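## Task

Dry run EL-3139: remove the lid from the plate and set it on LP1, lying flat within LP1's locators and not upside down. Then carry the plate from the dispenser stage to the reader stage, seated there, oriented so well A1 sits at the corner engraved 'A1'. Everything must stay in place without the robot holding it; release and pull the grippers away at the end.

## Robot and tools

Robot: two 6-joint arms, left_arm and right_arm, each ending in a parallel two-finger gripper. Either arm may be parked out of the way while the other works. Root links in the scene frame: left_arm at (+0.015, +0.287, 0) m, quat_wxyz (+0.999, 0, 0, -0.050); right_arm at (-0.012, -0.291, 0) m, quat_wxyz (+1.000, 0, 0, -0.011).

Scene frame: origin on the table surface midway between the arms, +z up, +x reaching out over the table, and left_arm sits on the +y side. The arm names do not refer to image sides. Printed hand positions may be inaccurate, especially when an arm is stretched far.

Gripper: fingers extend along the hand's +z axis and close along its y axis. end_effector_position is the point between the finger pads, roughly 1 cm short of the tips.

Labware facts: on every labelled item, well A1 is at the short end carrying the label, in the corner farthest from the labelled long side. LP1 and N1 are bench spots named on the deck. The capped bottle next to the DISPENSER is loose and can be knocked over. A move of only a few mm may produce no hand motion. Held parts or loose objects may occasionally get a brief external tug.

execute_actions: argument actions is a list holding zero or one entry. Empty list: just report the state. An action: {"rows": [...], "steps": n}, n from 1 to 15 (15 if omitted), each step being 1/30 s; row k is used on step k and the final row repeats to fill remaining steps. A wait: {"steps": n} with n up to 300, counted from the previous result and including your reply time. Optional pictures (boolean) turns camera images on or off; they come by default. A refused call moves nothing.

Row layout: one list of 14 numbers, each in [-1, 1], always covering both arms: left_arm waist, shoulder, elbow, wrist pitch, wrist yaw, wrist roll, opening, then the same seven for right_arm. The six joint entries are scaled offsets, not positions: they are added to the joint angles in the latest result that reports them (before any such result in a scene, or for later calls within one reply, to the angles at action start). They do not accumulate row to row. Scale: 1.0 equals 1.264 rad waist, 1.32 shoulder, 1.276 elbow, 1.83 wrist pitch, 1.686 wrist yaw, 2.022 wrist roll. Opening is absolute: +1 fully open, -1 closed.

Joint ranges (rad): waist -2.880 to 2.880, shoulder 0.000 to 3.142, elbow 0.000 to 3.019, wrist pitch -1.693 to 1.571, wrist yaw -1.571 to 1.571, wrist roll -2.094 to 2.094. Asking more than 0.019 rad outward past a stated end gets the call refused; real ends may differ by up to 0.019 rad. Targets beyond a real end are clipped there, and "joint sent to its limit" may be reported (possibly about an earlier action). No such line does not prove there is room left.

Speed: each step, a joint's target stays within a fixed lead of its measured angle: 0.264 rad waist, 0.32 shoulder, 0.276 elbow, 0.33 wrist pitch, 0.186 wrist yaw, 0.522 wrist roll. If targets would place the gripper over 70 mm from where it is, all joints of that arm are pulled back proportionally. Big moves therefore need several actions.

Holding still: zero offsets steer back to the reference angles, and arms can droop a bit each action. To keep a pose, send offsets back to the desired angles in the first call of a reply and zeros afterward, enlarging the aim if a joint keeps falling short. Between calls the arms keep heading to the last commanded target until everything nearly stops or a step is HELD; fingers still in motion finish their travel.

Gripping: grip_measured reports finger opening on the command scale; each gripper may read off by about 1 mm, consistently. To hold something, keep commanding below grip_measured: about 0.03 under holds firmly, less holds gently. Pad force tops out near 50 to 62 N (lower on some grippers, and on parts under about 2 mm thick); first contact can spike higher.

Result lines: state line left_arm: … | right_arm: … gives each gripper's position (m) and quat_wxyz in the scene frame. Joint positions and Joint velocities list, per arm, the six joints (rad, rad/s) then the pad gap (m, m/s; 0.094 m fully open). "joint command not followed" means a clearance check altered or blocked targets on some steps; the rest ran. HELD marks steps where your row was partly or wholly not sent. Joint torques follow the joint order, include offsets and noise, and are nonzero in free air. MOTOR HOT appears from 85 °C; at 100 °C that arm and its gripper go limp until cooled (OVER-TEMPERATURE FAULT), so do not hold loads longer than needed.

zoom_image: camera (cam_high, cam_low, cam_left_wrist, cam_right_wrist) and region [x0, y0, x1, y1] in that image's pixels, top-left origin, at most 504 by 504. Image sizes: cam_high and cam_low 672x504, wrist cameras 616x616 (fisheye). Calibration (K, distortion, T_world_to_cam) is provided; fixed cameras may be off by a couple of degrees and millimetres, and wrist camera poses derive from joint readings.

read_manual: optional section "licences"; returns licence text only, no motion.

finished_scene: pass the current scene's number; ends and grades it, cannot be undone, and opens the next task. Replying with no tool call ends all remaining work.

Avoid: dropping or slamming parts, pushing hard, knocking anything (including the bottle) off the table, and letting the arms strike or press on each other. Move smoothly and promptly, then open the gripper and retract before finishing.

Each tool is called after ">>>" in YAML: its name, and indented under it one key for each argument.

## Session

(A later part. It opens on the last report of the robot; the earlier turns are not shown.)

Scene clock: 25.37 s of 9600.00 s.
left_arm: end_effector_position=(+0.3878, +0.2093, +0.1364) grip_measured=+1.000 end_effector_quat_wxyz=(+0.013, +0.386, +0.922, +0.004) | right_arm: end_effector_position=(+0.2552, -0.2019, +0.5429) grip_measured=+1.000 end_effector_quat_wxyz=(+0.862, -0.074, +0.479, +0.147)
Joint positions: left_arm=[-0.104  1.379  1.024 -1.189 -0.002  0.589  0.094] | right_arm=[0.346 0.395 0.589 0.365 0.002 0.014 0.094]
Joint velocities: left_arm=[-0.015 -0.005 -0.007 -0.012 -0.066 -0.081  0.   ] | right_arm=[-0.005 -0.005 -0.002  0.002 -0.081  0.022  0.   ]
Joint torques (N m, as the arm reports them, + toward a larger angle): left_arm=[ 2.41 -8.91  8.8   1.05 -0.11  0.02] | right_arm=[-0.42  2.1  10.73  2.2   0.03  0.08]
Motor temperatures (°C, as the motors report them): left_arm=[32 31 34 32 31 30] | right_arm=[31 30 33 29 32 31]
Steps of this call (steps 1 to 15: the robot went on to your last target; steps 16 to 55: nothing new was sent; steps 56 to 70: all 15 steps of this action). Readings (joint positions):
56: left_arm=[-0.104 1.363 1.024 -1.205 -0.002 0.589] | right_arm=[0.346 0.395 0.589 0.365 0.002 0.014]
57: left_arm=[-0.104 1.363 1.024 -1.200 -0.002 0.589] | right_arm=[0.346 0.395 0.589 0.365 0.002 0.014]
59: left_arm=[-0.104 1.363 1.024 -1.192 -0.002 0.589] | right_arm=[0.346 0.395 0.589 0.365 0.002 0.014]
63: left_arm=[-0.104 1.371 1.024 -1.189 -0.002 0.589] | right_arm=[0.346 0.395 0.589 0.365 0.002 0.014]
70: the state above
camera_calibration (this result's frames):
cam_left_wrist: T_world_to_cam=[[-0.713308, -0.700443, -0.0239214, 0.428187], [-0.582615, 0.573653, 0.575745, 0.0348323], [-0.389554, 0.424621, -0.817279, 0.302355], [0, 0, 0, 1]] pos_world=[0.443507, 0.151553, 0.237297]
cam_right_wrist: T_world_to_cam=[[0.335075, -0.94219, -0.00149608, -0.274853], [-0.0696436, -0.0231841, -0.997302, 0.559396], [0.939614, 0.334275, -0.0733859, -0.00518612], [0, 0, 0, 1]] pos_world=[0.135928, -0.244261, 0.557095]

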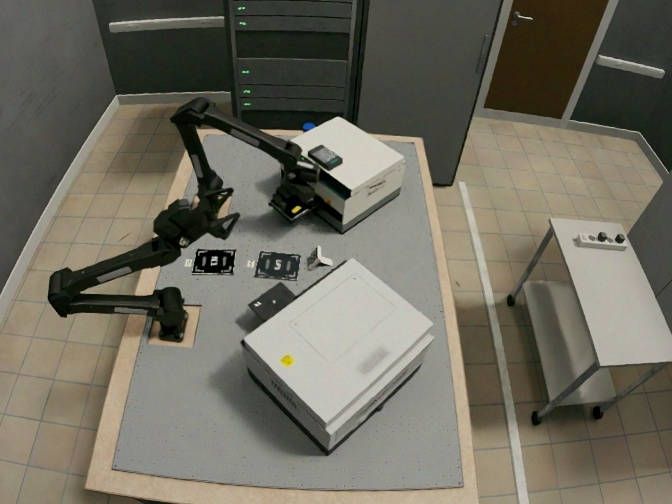

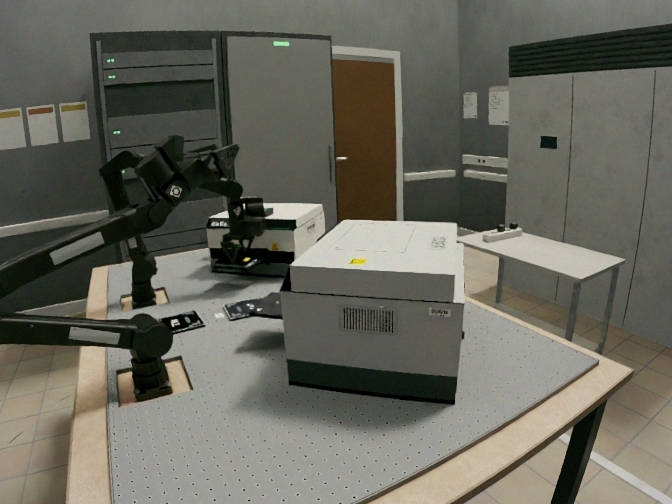

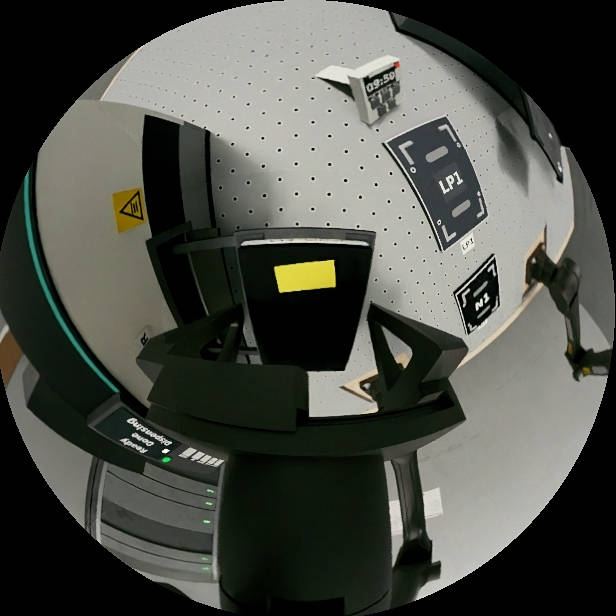

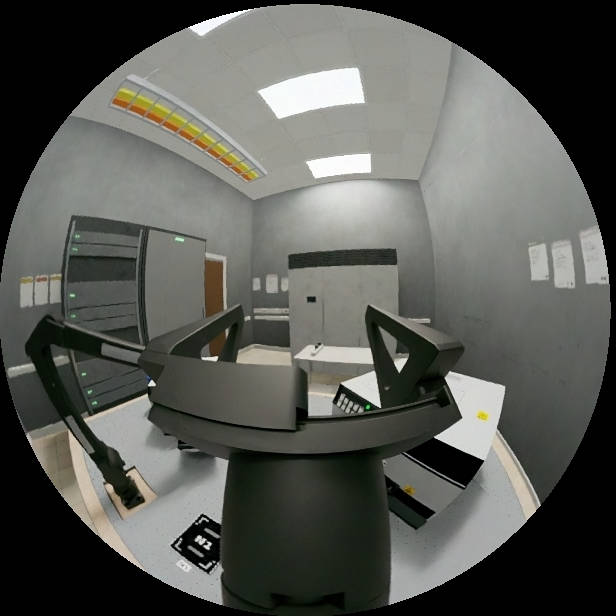

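>>> execute_actions:
  actions:
    - {"rows":[[0.028,0,-0.01,0,0,0.01,1,0,0,0,0,0,0,1],[0.028,0,-0.01,0,0,0.01,1,0,0,0,0,0,0,1],[0.028,0,-0.01,0,0,0.01,1,0,0,0,0,0,0,1],[0.028,0,-0.01,0,0,0.01,1,0,0,0,0,0,0,1],[0.028,0,-0.021,0,0,0.01,1,0,0,0,0,0,0,1]]}

>>> zoom_image:
  camera: "cam_left_wrist"
  region: [200, 200, 420, 400]

>>> zoom_image:
  camera: "cam_low"
  region: [200, 220, 290, 290]

Scene clock: 27.37 s of 9600.00 s.
left_arm: end_effector_position=(+0.3806, +0.2204, +0.1277) grip_measured=+1.000 end_effector_quat_wxyz=(+0.001, +0.379, +0.925, +0.001) | right_arm: end_effector_position=(+0.2552, -0.2019, +0.5429) grip_measured=+1.000 end_effector_quat_wxyz=(+0.862, -0.074, +0.479, +0.147)
Joint positions: left_arm=[-0.079  1.379  0.999 -1.189 -0.002  0.599  0.094] | right_arm=[0.346 0.395 0.589 0.365 0.002 0.014 0.094]
Joint velocities: left_arm=[ 0.005  0.005 -0.002 -0.007  0.037 -0.066  0.   ] | right_arm=[-0.015 -0.005  0.007  0.017  0.051 -0.022  0.   ]
Joint torques (N m, as the arm reports them, + toward a larger angle): left_arm=[  2.15 -10.21   8.73   0.13  -0.07   0.17] | right_arm=[-0.39  2.09 10.74  2.21  0.04  0.08]
Motor temperatures (°C, as the motors report them): left_arm=[32 31 34 32 31 30] | right_arm=[31 30 33 29 32 31]
Steps of this call (steps 1 to 15: the robot went on to your last target; steps 16 to 45: nothing new was sent; steps 46 to 60: all 15 steps of this action). Readings (joint positions):
46: left_arm=[-0.103 1.379 1.023 -1.189 -0.002 0.591] | right_arm=[0.346 0.395 0.589 0.365 0.002 0.014]
47: left_arm=[-0.100 1.379 1.022 -1.189 -0.002 0.592] | right_arm=[0.346 0.395 0.589 0.365 0.002 0.014]
49: left_arm=[-0.091 1.379 1.018 -1.189 -0.002 0.595] | right_arm=[0.346 0.395 0.589 0.365 0.002 0.014]
53: left_arm=[-0.079 1.379 1.004 -1.189 -0.002 0.597] | right_arm=[0.346 0.395 0.589 0.365 0.002 0.014]
60: the state above
camera_calibration (this result's frames):
cam_left_wrist: T_world_to_cam=[[-0.702944, -0.711167, -0.010551, 0.427276], [-0.577506, 0.562043, 0.59211, 0.0277772], [-0.415159, 0.422313, -0.805788, 0.296564], [0, 0, 0, 1]] pos_world=[0.439514, 0.16301, 0.227029]
cam_right_wrist: T_world_to_cam=[[0.335075, -0.94219, -0.00149608, -0.274853], [-0.0696436, -0.0231841, -0.997302, 0.559396], [0.939614, 0.334275, -0.0733859, -0.00518612], [0, 0, 0, 1]] pos_world=[0.135928, -0.244261, 0.557095]

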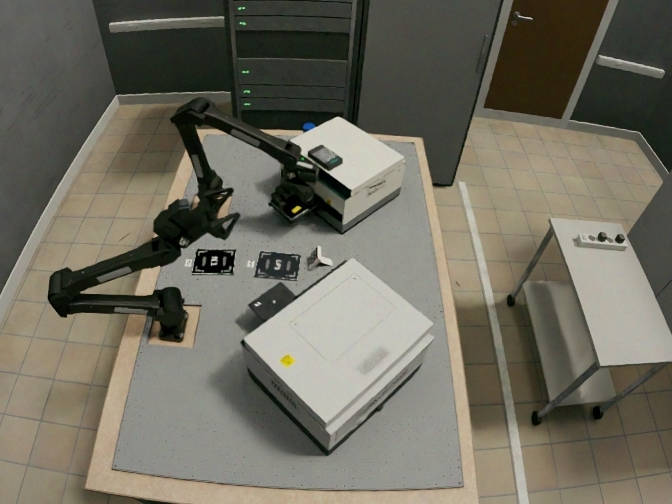

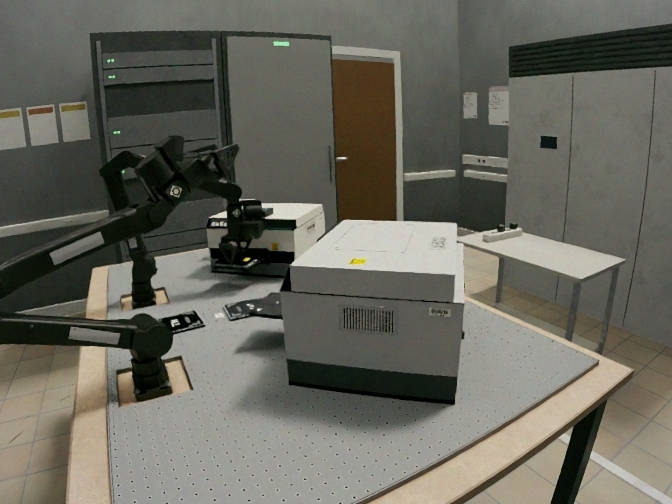

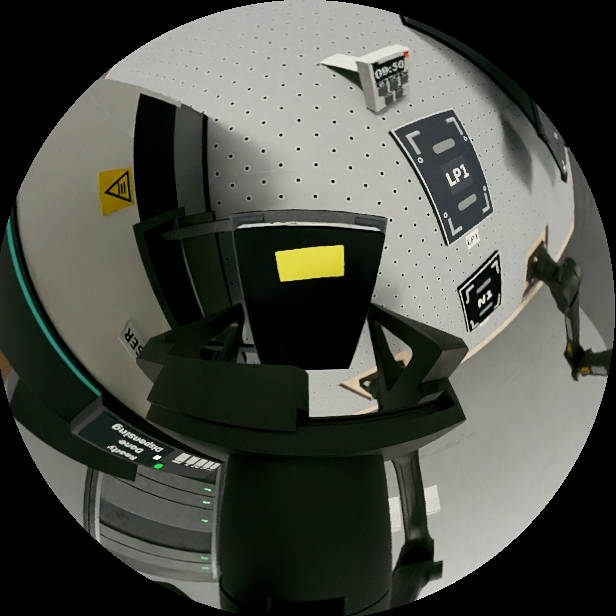

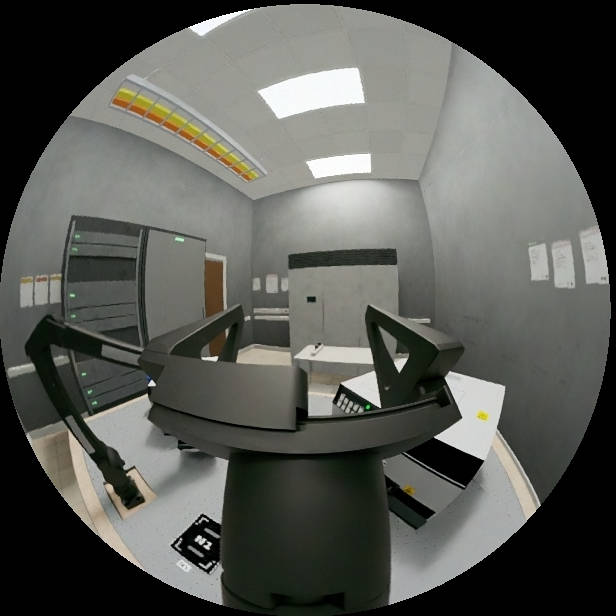

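Region (200, 200, 420, 400) of cam_left_wrist's 616x616 image, scaled by 2.291, with more detail than that image has; it fills the top 458 rows of this view, and the rest is white.

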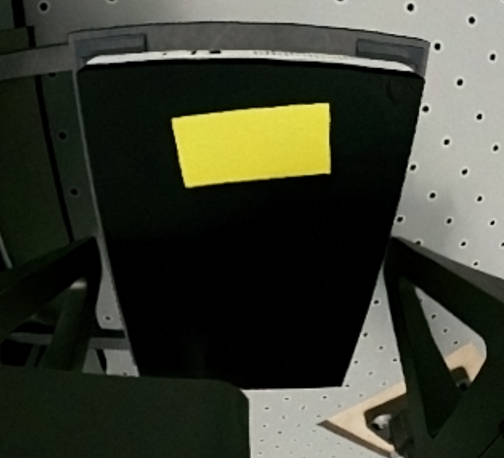

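Region (200, 220, 290, 290) of cam_low's 672x504 image, scaled by 5.600, with more detail than that image has.

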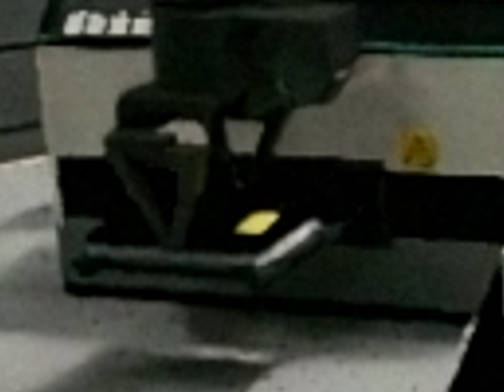

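>>> execute_actions:
  actions:
    - {"rows":[[-0.008,0,0,0,0,-0.015,1,0,0,0,0,0,0,1],[-0.008,0,0,0,0,-0.015,1,0,0,0,0,0,0,1],[-0.008,0,0,0,0,-0.015,0.9,0,0,0,0,0,0,1],[-0.008,0,0,0,0,-0.015,0.86,0,0,0,0,0,0,1],[-0.008,0,0,0,0,-0.015,0.83,0,0,0,0,0,0,1],[-0.008,0,0,0,0,-0.015,0.8,0,0,0,0,0,0,1],[-0.008,0,0,0,0,-0.015,0.77,0,0,0,0,0,0,1]]}
  pictures: false

Scene clock: 28.87 s of 9600.00 s.
left_arm: end_effector_position=(+0.3806, +0.2204, +0.1277) grip_measured=+0.791 end_effector_quat_wxyz=(+0.001, +0.372, +0.928, +0.001) | right_arm: end_effector_position=(+0.2552, -0.2019, +0.5429) grip_measured=+1.000 end_effector_quat_wxyz=(+0.862, -0.074, +0.479, +0.147)
Joint positions: left_arm=[-0.079  1.379  0.999 -1.189 -0.002  0.583  0.084] | right_arm=[0.346 0.395 0.589 0.365 0.002 0.014 0.094]
Joint velocities: left_arm=[-0.005 -0.005 -0.012 -0.022  0.037  0.037 -0.   ] | right_arm=[-0.015 -0.005 -0.002  0.002 -0.022  0.037  0.   ]
Joint torques (N m, as the arm reports them, + toward a larger angle): left_arm=[  1.09 -10.22   8.93   0.03  -0.08  -0.13] | right_arm=[-0.39  2.09 10.73  2.21  0.04  0.08]
Motor temperatures (°C, as the motors report them): left_arm=[32 31 34 32 31 30] | right_arm=[31 30 33 29 32 31]
Steps of this call (steps 1 to 15: the robot went on to your last target; steps 16 to 30: nothing new was sent; steps 31 to 45: all 15 steps of this action). Readings (joint positions):
31: left_arm=[-0.079 1.379 0.999 -1.189 -0.002 0.597] | right_arm=[0.346 0.395 0.589 0.365 0.002 0.014]
32: left_arm=[-0.079 1.379 0.999 -1.189 -0.002 0.593] | right_arm=[0.346 0.395 0.589 0.365 0.002 0.014]
34: left_arm=[-0.079 1.379 0.999 -1.189 -0.002 0.588] | right_arm=[0.346 0.395 0.589 0.365 0.002 0.014]
38: left_arm=[-0.079 1.379 0.999 -1.189 -0.002 0.584] | right_arm=[0.346 0.395 0.589 0.365 0.002 0.014]
45: the state above

Contact. Lift ~4 cm.

>>> execute_actions:
  actions:
    - {"rows":[[0,0,0,0,0,0,0.76,0,0,0,0,0,0,1],[0,-0.012,0.03,-0.012,0,0,0.76,0,0,0,0,0,0,1],[0,-0.015,0.04,-0.02,0,0,0.76,0,0,0,0,0,0,1],[0,-0.018,0.05,-0.03,0,0,0.76,0,0,0,0,0,0,1],[0,-0.021,0.06,-0.04,0,0,0.76,0,0,0,0,0,0,1],[0,-0.024,0.07,-0.05,0,0,0.76,0,0,0,0,0,0,1],[0,-0.027,0.08,-0.058,0,0,0.76,0,0,0,0,0,0,1],[0,-0.03,0.09,-0.066,0,0,0.76,0,0,0,0,0,0,1]]}

>>> zoom_image:
  camera: "cam_low"
  region: [200, 220, 290, 290]

Scene clock: 30.33 s of 9600.00 s.
left_arm: end_effector_position=(+0.3786, +0.2204, +0.1601) grip_measured=+0.791 end_effector_quat_wxyz=(-0.006, +0.372, +0.928, -0.001) | right_arm: end_effector_position=(+0.2552, -0.2019, +0.5429) grip_measured=+1.000 end_effector_quat_wxyz=(+0.862, -0.074, +0.479, +0.147)
Joint positions: left_arm=[-0.079  1.354  1.064 -1.293 -0.     0.583  0.084] | right_arm=[0.346 0.395 0.589 0.365 0.002 0.014 0.094]
Joint velocities: left_arm=[-0.005 -0.024  0.002 -0.037 -0.037  0.022 -0.001] | right_arm=[-0.024  0.005 -0.002  0.002  0.051  0.037  0.   ]
Joint torques (N m, as the arm reports them, + toward a larger angle): left_arm=[  1.44 -10.03  13.3   -0.47  -0.12   0.03] | right_arm=[-0.4   2.08 10.74  2.2   0.03  0.08]
Motor temperatures (°C, as the motors report them): left_arm=[32 31 34 32 31 30] | right_arm=[31 30 34 29 32 31]
Steps of this call (steps 1 to 15: the robot went on to your last target; steps 16 to 29: nothing new was sent; steps 30 to 44: all 15 steps of this action). Readings (joint positions):
30: left_arm=[-0.079 1.379 0.999 -1.189 -0.002 0.583] | right_arm=[0.346 0.395 0.589 0.365 0.002 0.014]
31: left_arm=[-0.079 1.379 0.999 -1.190 -0.002 0.583] | right_arm=[0.346 0.395 0.589 0.365 0.002 0.014]
33: left_arm=[-0.079 1.379 1.001 -1.200 -0.000 0.583] | right_arm=[0.346 0.395 0.589 0.365 0.002 0.014]
37: left_arm=[-0.079 1.377 1.035 -1.257 -0.000 0.583] | right_arm=[0.346 0.395 0.589 0.365 0.002 0.014]
44: the state above
camera_calibration (this result's frames):
cam_left_wrist: T_world_to_cam=[[-0.691536, -0.722341, -0.00116572, 0.42288], [-0.577973, 0.552355, 0.600709, 0.00838511], [-0.433273, 0.416086, -0.799467, 0.329026], [0, 0, 0, 1]] pos_world=[0.439841, 0.16393, 0.258501]
cam_right_wrist: T_world_to_cam=[[0.335075, -0.94219, -0.00149608, -0.274853], [-0.0696436, -0.0231841, -0.997302, 0.559396], [0.939614, 0.334275, -0.0733859, -0.00518612], [0, 0, 0, 1]] pos_world=[0.135928, -0.244261, 0.557095]

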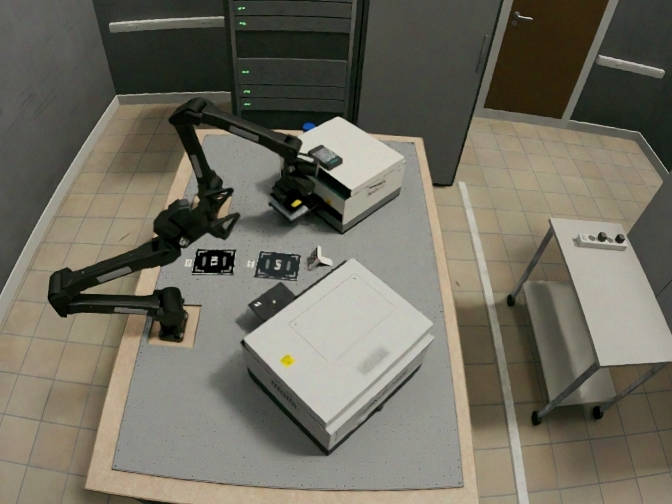

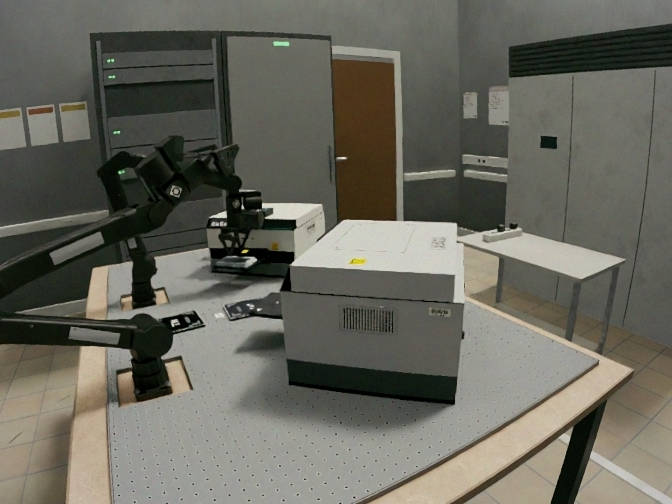

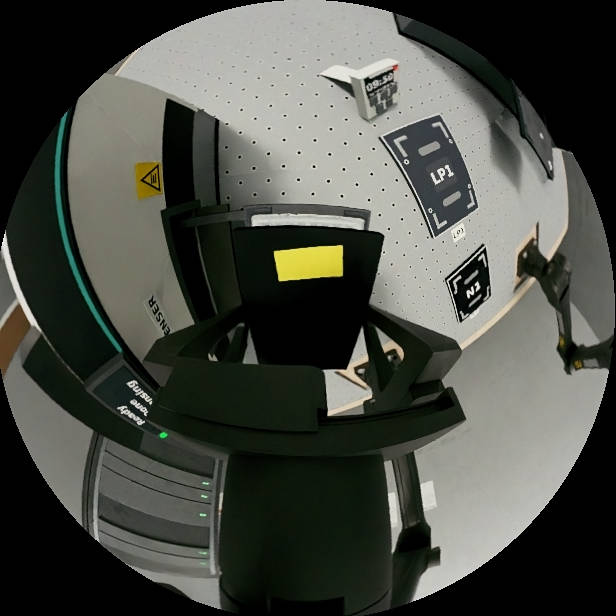

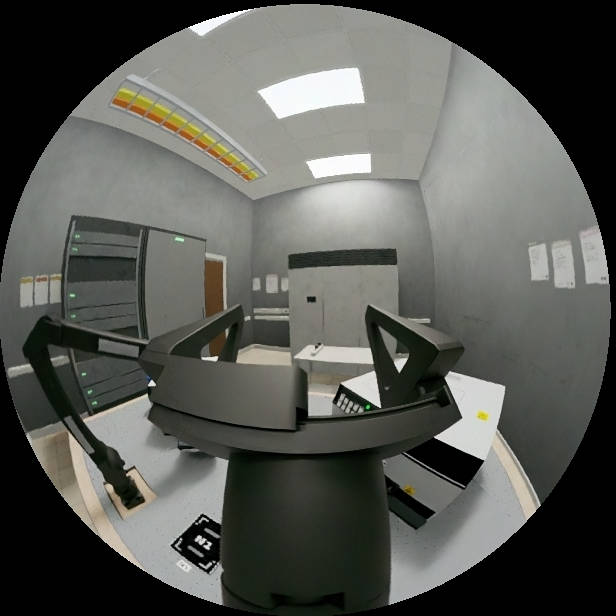

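Region (200, 220, 290, 290) of cam_low's 672x504 image, scaled by 5.600, with more detail than that image has.

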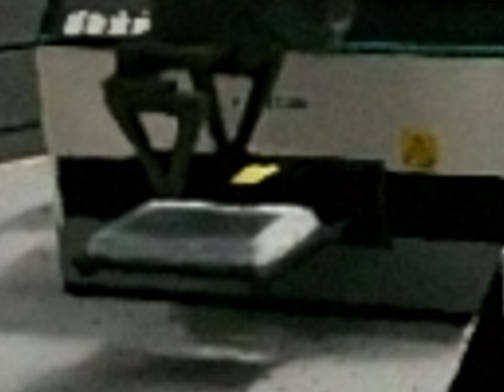

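>>> execute_actions:
  actions:
    - {"rows":[[-0.05,0,0.02,0,0,0,0.76,0,0,0,0,0,0,1],[-0.1,0,0.03,0,0,0,0.76,0,0,0,0,0,0,1],[-0.15,0,0.04,0,0,-0.03,0.76,0,0,0,0,0,0,1],[-0.2,0,0.05,0,0,-0.07,0.76,0,0,0,0,0,0,1],[-0.25,0.01,0.06,0,0,-0.12,0.76,0,0,0,0,0,0,1],[-0.3,0.02,0.07,0,0,-0.18,0.76,0,0,0,0,0,0,1],[-0.34,0.03,0.07,0.01,0,-0.24,0.76,0,0,0,0,0,0,1],[-0.37,0.045,0.075,0.02,0,-0.3,0.76,0,0,0,0,0,0,1],[-0.39,0.06,0.075,0.03,0,-0.36,0.76,0,0,0,0,0,0,1],[-0.41,0.075,0.075,0.04,0,-0.42,0.76,0,0,0,0,0,0,1],[-0.411,0.09,0.075,0.05,0,-0.48,0.76,0,0,0,0,0,0,1],[-0.411,0.11,0.075,0.058,0,-0.54,0.76,0,0,0,0,0,0,1],[-0.411,0.128,0.075,0.066,0,-0.595,0.76,0,0,0,0,0,0,1]]}
  pictures: false

>>> execute_actions:
  actions:
    - {"steps":20}

Scene clock: 33.67 s of 9600.00 s.
left_arm: end_effector_position=(+0.3256, +0.0063, +0.1319) grip_measured=+0.791 end_effector_quat_wxyz=(+0.005, +0.247, +0.969, -0.005) | right_arm: end_effector_position=(+0.2552, -0.2019, +0.5429) grip_measured=+1.000 end_effector_quat_wxyz=(+0.862, -0.074, +0.479, +0.147)
Joint positions: left_arm=[-0.631  1.488  1.124 -1.193  0.004 -0.232  0.084] | right_arm=[0.346 0.395 0.589 0.365 0.002 0.014 0.094]
Joint velocities: left_arm=[-0.122  0.63   0.027  0.261  0.007 -2.557  0.   ] | right_arm=[-0.015  0.015 -0.012 -0.007  0.11   0.081  0.   ]
Joint torques (N m, as the arm reports them, + toward a larger angle): left_arm=[  4.1  -12.95  11.98   0.48  -0.34  -0.04] | right_arm=[-0.36  2.07 10.73  2.2   0.03  0.08]
Motor temperatures (°C, as the motors report them): left_arm=[32 31 34 32 31 30] | right_arm=[31 30 34 29 32 31]
Steps of this call (steps 1 to 15: the robot went on to your last target; steps 16 to 85: nothing new was sent; steps 86 to 100: all 15 steps of this action). Readings (joint positions):
86: left_arm=[-0.082 1.354 1.064 -1.295 -0.001 0.583] | right_arm=[0.346 0.395 0.589 0.365 0.002 0.014]
87: left_arm=[-0.093 1.354 1.064 -1.295 -0.003 0.583] | right_arm=[0.346 0.395 0.589 0.365 0.002 0.014]
89: left_arm=[-0.154 1.354 1.064 -1.295 -0.005 0.558] | right_arm=[0.346 0.395 0.589 0.365 0.002 0.014]
93: left_arm=[-0.365 1.359 1.070 -1.293 -0.004 0.391] | right_arm=[0.346 0.395 0.589 0.365 0.002 0.014]
100: the state above

Scene clock: 34.33 s of 9600.00 s.
left_arm: end_effector_position=(+0.3336, +0.0130, +0.1132) grip_measured=+0.791 end_effector_quat_wxyz=(-0.010, +0.051, +0.999, +0.007) | right_arm: end_effector_position=(+0.2552, -0.2019, +0.5429) grip_measured=+1.000 end_effector_quat_wxyz=(+0.862, -0.074, +0.479, +0.147)
Joint positions: left_arm=[-0.608  1.535  1.124 -1.185  0.001 -0.606  0.084] | right_arm=[0.346 0.395 0.589 0.365 0.002 0.014 0.094]
Joint velocities: left_arm=[-0.005 -0.005 -0.012 -0.007 -0.051 -0.022 -0.   ] | right_arm=[-0.005 -0.015 -0.002  0.017  0.022 -0.051  0.   ]
Joint torques (N m, as the arm reports them, + toward a larger angle): left_arm=[  2.59 -12.98  11.64   0.55  -0.26  -0.1 ] | right_arm=[-0.4   2.11 10.74  2.21  0.03  0.08]
Motor temperatures (°C, as the motors report them): left_arm=[32 31 35 32 31 30] | right_arm=[31 30 34 29 32 31]
Steps of this call (steps 1 to 20: the robot went on to your last target). Readings (joint positions):
1: left_arm=[-0.632 1.506 1.124 -1.187 0.004 -0.307] | right_arm=[0.346 0.395 0.589 0.365 0.002 0.014]
2: left_arm=[-0.629 1.521 1.124 -1.187 0.003 -0.368] | right_arm=[0.346 0.395 0.589 0.365 0.002 0.014]
4: left_arm=[-0.619 1.535 1.124 -1.186 0.002 -0.456] | right_arm=[0.346 0.395 0.589 0.365 0.002 0.014]
8: left_arm=[-0.608 1.535 1.124 -1.185 0.001 -0.548] | right_arm=[0.346 0.395 0.589 0.365 0.002 0.014]
20: the state above
camera_calibration (this result's frames):
cam_left_wrist: T_world_to_cam=[[-0.103313, -0.994432, -0.0207778, 0.0514585], [-0.789829, 0.0693236, 0.609396, 0.201026], [-0.604563, 0.0793693, -0.792594, 0.41909], [0, 0, 0, 1]] pos_world=[0.417459, 0.00397316, 0.210733]
cam_right_wrist: T_world_to_cam=[[0.335075, -0.94219, -0.00149608, -0.274853], [-0.0696436, -0.0231841, -0.997302, 0.559396], [0.939614, 0.334275, -0.0733859, -0.00518612], [0, 0, 0, 1]] pos_world=[0.135928, -0.244261, 0.557095]

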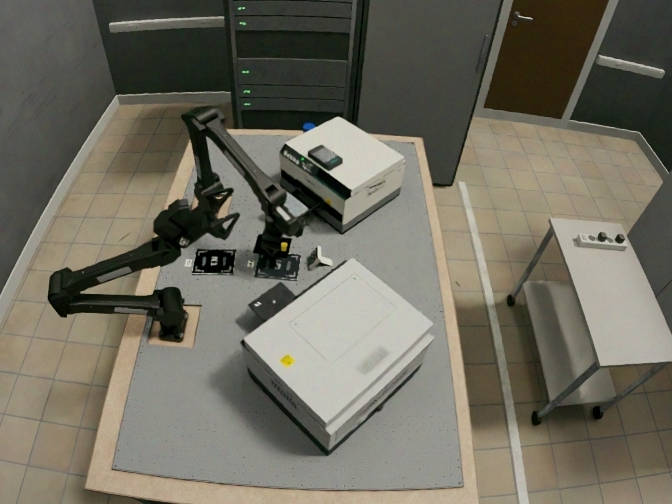

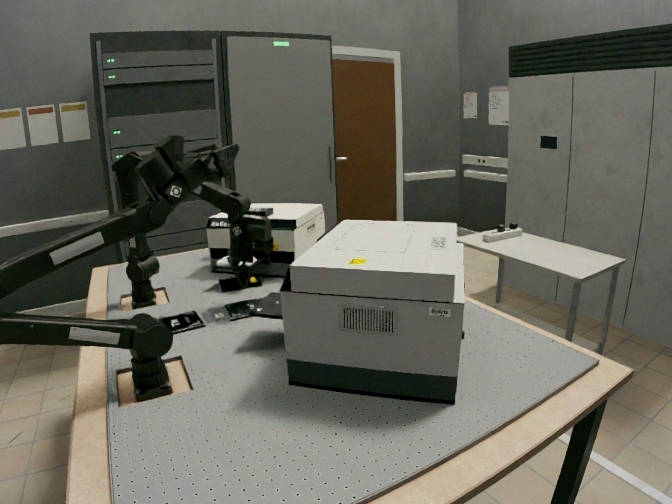

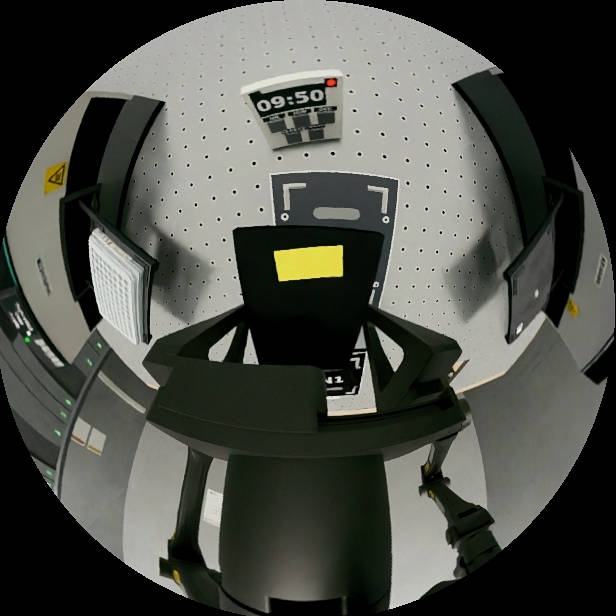

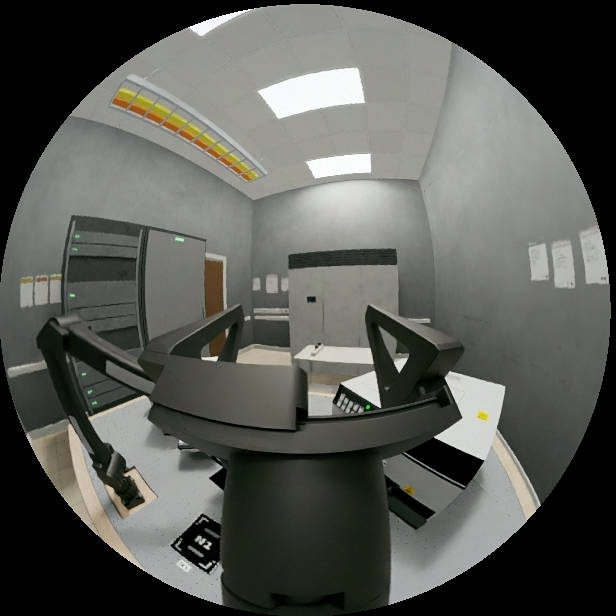

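>>> execute_actions:
  actions:
    - {"rows":[[-0.01,0.01,0.03,0.01,0,-0.01,0.76,0,0,0,0,0,0,1],[-0.015,0.02,0.04,0.02,0,-0.02,0.76,0,0,0,0,0,0,1],[-0.022,0.035,0.05,0.03,0,-0.03,0.76,0,0,0,0,0,0,1],[-0.022,0.05,0.06,0.04,0,-0.04,0.76,0,0,0,0,0,0,1],[-0.022,0.065,0.065,0.05,0,-0.04,0.76,0,0,0,0,0,0,1],[-0.022,0.08,0.065,0.052,0,-0.04,0.76,0,0,0,0,0,0,1]]}
  pictures: false

>>> execute_actions:
  actions:
    - {"steps":10}

Scene clock: 37.23 s of 9600.00 s.
left_arm: end_effector_position=(+0.3542, -0.0142, +0.0828) grip_measured=+0.791 end_effector_quat_wxyz=(-0.003, +0.026, +1.000, +0.002) | right_arm: end_effector_position=(+0.2552, -0.2019, +0.5429) grip_measured=+1.000 end_effector_quat_wxyz=(+0.862, -0.074, +0.479, +0.147)
Joint positions: left_arm=[-0.624  1.64   1.165 -1.103  0.001 -0.673  0.084] | right_arm=[0.346 0.395 0.589 0.365 0.002 0.014 0.094]
Joint velocities: left_arm=[-0.015 -0.015  0.002 -0.007  0.007 -0.037 -0.001] | right_arm=[-0.015 -0.005  0.002 -0.007 -0.066 -0.007  0.   ]
Joint torques (N m, as the arm reports them, + toward a larger angle): left_arm=[  1.31 -13.34  12.12   1.08  -0.18  -0.05] | right_arm=[-0.38  2.09 10.74  2.21  0.04  0.08]
Motor temperatures (°C, as the motors report them): left_arm=[32 31 35 32 31 30] | right_arm=[31 30 34 29 32 31]
Steps of this call (steps 1 to 30: the robot went on to your last target; steps 31 to 72: nothing new was sent; steps 73 to 87: all 15 steps of this action). Readings (joint positions):
73: left_arm=[-0.608 1.535 1.124 -1.185 0.001 -0.611] | right_arm=[0.346 0.395 0.589 0.365 0.002 0.014]
74: left_arm=[-0.608 1.535 1.124 -1.183 0.001 -0.615] | right_arm=[0.346 0.395 0.589 0.365 0.002 0.014]
76: left_arm=[-0.611 1.543 1.128 -1.163 0.001 -0.632] | right_arm=[0.346 0.395 0.589 0.365 0.002 0.014]
80: left_arm=[-0.621 1.601 1.161 -1.113 0.001 -0.659] | right_arm=[0.346 0.395 0.589 0.365 0.002 0.014]
87: the state above

Scene clock: 37.57 s of 9600.00 s.
left_arm: end_effector_position=(+0.3543, -0.0143, +0.0829) grip_measured=+0.791 end_effector_quat_wxyz=(-0.003, +0.024, +1.000, +0.002) | right_arm: end_effector_position=(+0.2552, -0.2019, +0.5429) grip_measured=+1.000 end_effector_quat_wxyz=(+0.862, -0.074, +0.479, +0.147)
Joint positions: left_arm=[-0.624  1.64   1.165 -1.103  0.001 -0.676  0.084] | right_arm=[0.346 0.395 0.589 0.365 0.002 0.014 0.094]
Joint velocities: left_arm=[ 0.005 -0.024 -0.002 -0.037 -0.037  0.007 -0.   ] | right_arm=[-0.005 -0.015  0.012 -0.002  0.051 -0.007  0.   ]
Joint torques (N m, as the arm reports them, + toward a larger angle): left_arm=[  1.04 -13.6   12.3    0.62  -0.18  -0.13] | right_arm=[-0.39  2.08 10.74  2.21  0.03  0.08]
Motor temperatures (°C, as the motors report them): left_arm=[32 31 35 32 31 30] | right_arm=[31 30 34 29 32 31]
Steps of this call (steps 1 to 10: the robot went on to your last target). Readings (joint positions):
1: left_arm=[-0.624 1.640 1.165 -1.103 0.001 -0.674] | right_arm=[0.346 0.395 0.589 0.365 0.002 0.014]
2: left_arm=[-0.624 1.640 1.165 -1.103 0.001 -0.674] | right_arm=[0.346 0.395 0.589 0.365 0.002 0.014]
4: left_arm=[-0.624 1.640 1.165 -1.103 0.001 -0.675] | right_arm=[0.346 0.395 0.589 0.365 0.002 0.014]
8: left_arm=[-0.624 1.640 1.165 -1.103 0.001 -0.676] | right_arm=[0.346 0.395 0.589 0.365 0.002 0.014]
10: the state above
camera_calibration (this result's frames):
cam_left_wrist: T_world_to_cam=[[-0.0490988, -0.99873, -0.0112776, 0.00575687], [-0.800993, 0.0326276, 0.597784, 0.242149], [-0.596657, 0.0383838, -0.801578, 0.407133], [0, 0, 0, 1]] pos_world=[0.437161, -0.0177785, 0.181661]
cam_right_wrist: T_world_to_cam=[[0.335075, -0.94219, -0.00149608, -0.274853], [-0.0696436, -0.0231841, -0.997302, 0.559396], [0.939614, 0.334275, -0.0733859, -0.00518612], [0, 0, 0, 1]] pos_world=[0.135928, -0.244261, 0.557095]

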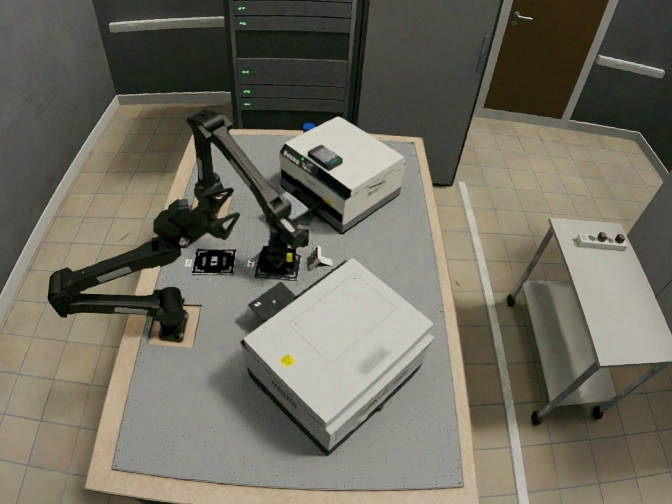

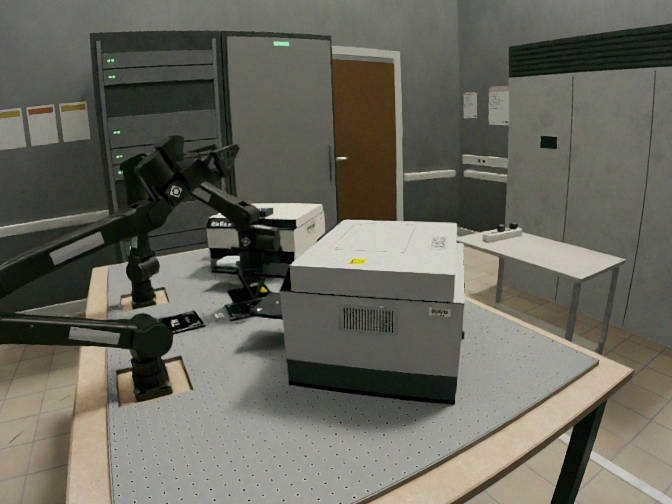

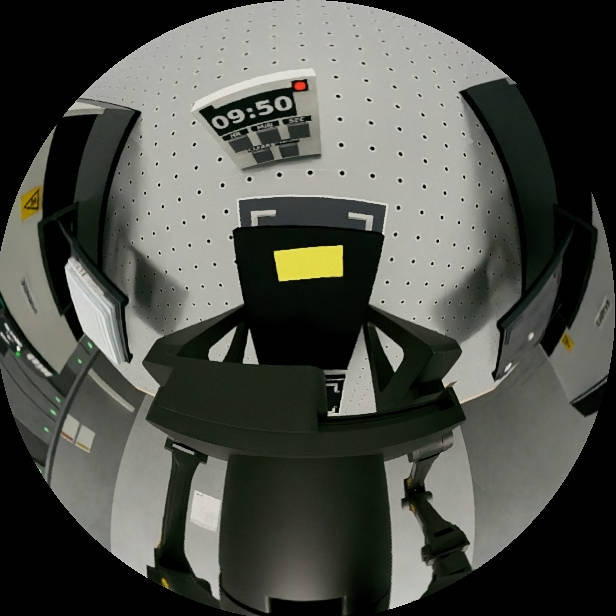

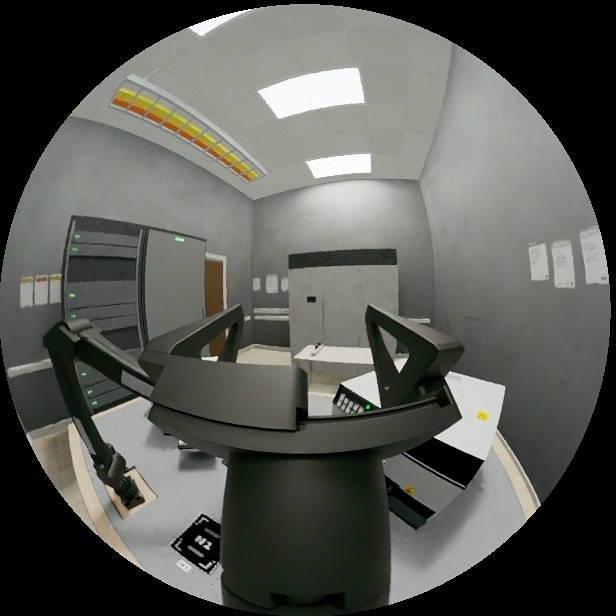

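>>> execute_actions:
  actions:
    - {"rows":[[-0.014,0.008,-0.005,0.012,0,-0.004,0.76,0,0,0,0,0,0,1],[-0.014,0.016,-0.01,0.022,0,-0.004,0.76,0,0,0,0,0,0,1],[-0.014,0.024,-0.015,0.032,0,-0.004,0.76,0,0,0,0,0,0,1],[-0.014,0.03,-0.02,0.042,0,-0.004,0.76,0,0,0,0,0,0,1],[-0.014,0.036,-0.024,0.05,0,-0.004,0.76,0,0,0,0,0,0,1]]}

>>> zoom_image:
  camera: "cam_left_wrist"
  region: [200, 170, 420, 390]

>>> zoom_image:
  camera: "cam_low"
  region: [200, 265, 300, 335]

Scene clock: 40.07 s of 9600.00 s.
left_arm: end_effector_position=(+0.3555, -0.0174, +0.0570) grip_measured=+0.791 end_effector_quat_wxyz=(-0.000, +0.025, +1.000, -0.000) | right_arm: end_effector_position=(+0.2552, -0.2019, +0.5429) grip_measured=+1.000 end_effector_quat_wxyz=(+0.862, -0.074, +0.479, +0.147)
Joint positions: left_arm=[-0.627  1.677  1.135 -1.029  0.001 -0.677  0.084] | right_arm=[0.346 0.395 0.589 0.365 0.002 0.014 0.094]
Joint velocities: left_arm=[-0.015 -0.015 -0.007  0.012  0.081 -0.051 -0.   ] | right_arm=[-0.005 -0.005  0.012 -0.017  0.007 -0.007  0.   ]
Joint torques (N m, as the arm reports them, + toward a larger angle): left_arm=[  0.27 -12.71   8.     0.94  -0.2   -0.1 ] | right_arm=[-0.35  2.08 10.74  2.2   0.03  0.08]
Motor temperatures (°C, as the motors report them): left_arm=[32 31 35 32 31 30] | right_arm=[31 30 34 29 32 31]
Steps of this call (steps 1 to 15: the robot went on to your last target; steps 16 to 60: nothing new was sent; steps 61 to 75: all 15 steps of this action). Readings (joint positions):
61: left_arm=[-0.624 1.640 1.165 -1.102 0.001 -0.677] | right_arm=[0.346 0.395 0.589 0.365 0.002 0.014]
62: left_arm=[-0.624 1.640 1.164 -1.098 0.001 -0.677] | right_arm=[0.346 0.395 0.589 0.365 0.002 0.014]
64: left_arm=[-0.625 1.641 1.157 -1.074 0.001 -0.677] | right_arm=[0.346 0.395 0.589 0.365 0.002 0.014]
68: left_arm=[-0.627 1.661 1.143 -1.033 0.001 -0.677] | right_arm=[0.346 0.395 0.589 0.365 0.002 0.014]
75: the state above
camera_calibration (this result's frames):
cam_left_wrist: T_world_to_cam=[[-0.0517167, -0.998639, -0.00675008, 0.00306688], [-0.804129, 0.0376335, 0.593263, 0.26018], [-0.592201, 0.0361095, -0.804981, 0.385706], [0, 0, 0, 1]] pos_world=[0.437792, -0.0206564, 0.156152]
cam_right_wrist: T_world_to_cam=[[0.335075, -0.94219, -0.00149608, -0.274853], [-0.0696436, -0.0231841, -0.997302, 0.559396], [0.939614, 0.334275, -0.0733859, -0.00518612], [0, 0, 0, 1]] pos_world=[0.135928, -0.244261, 0.557095]

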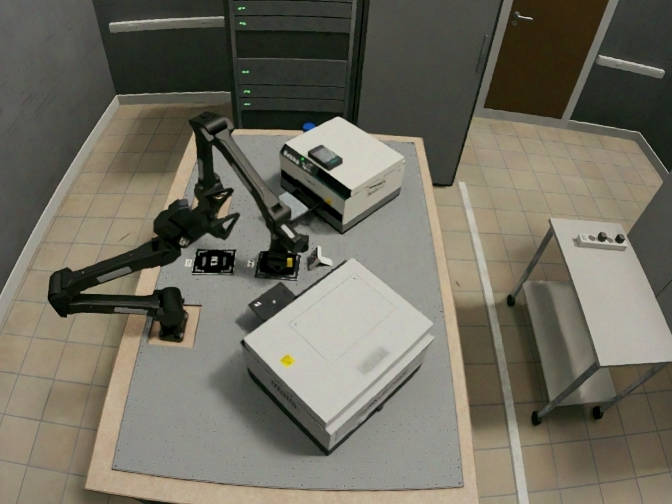

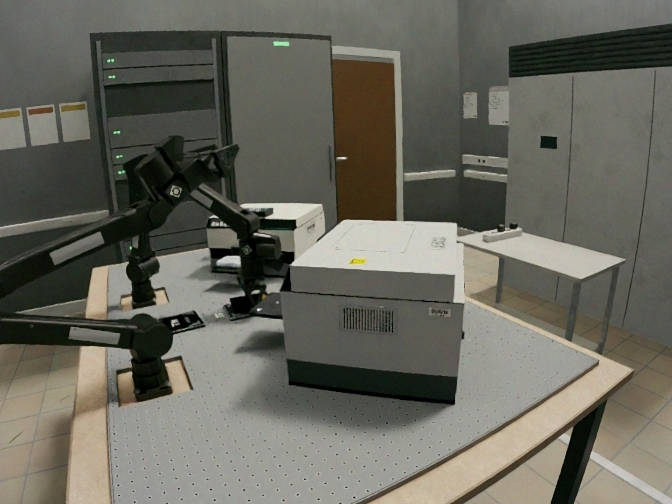

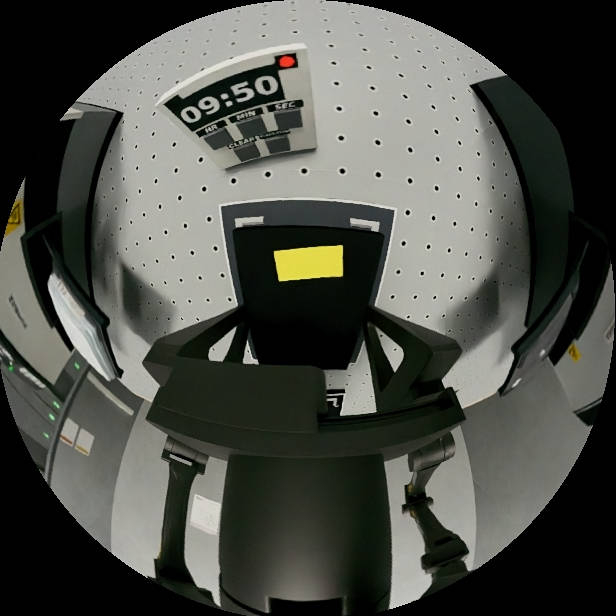

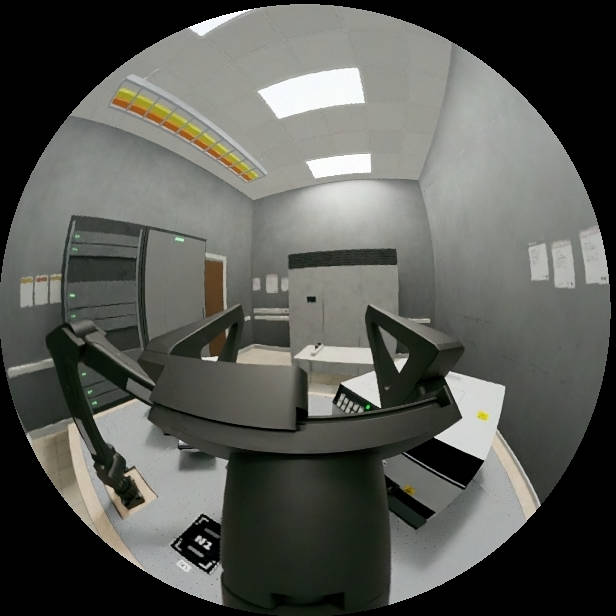

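Region (200, 170, 420, 390) of cam_left_wrist's 616x616 image, scaled by 2.291, with more detail than that image has.

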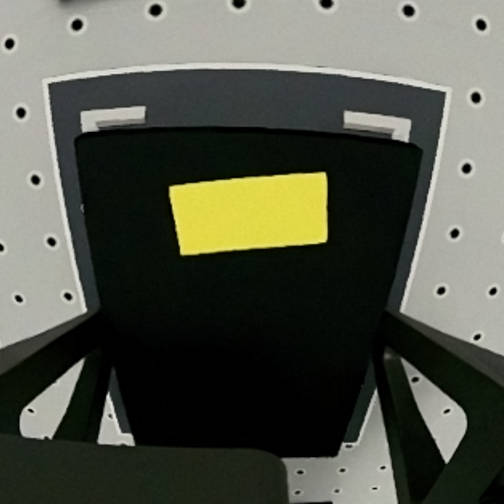

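Region (200, 265, 300, 335) of cam_low's 672x504 image, scaled by 5.040, with more detail than that image has; it fills the top 353 rows of this view, and the rest is white.

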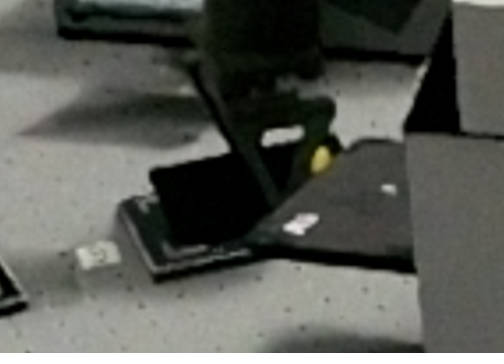

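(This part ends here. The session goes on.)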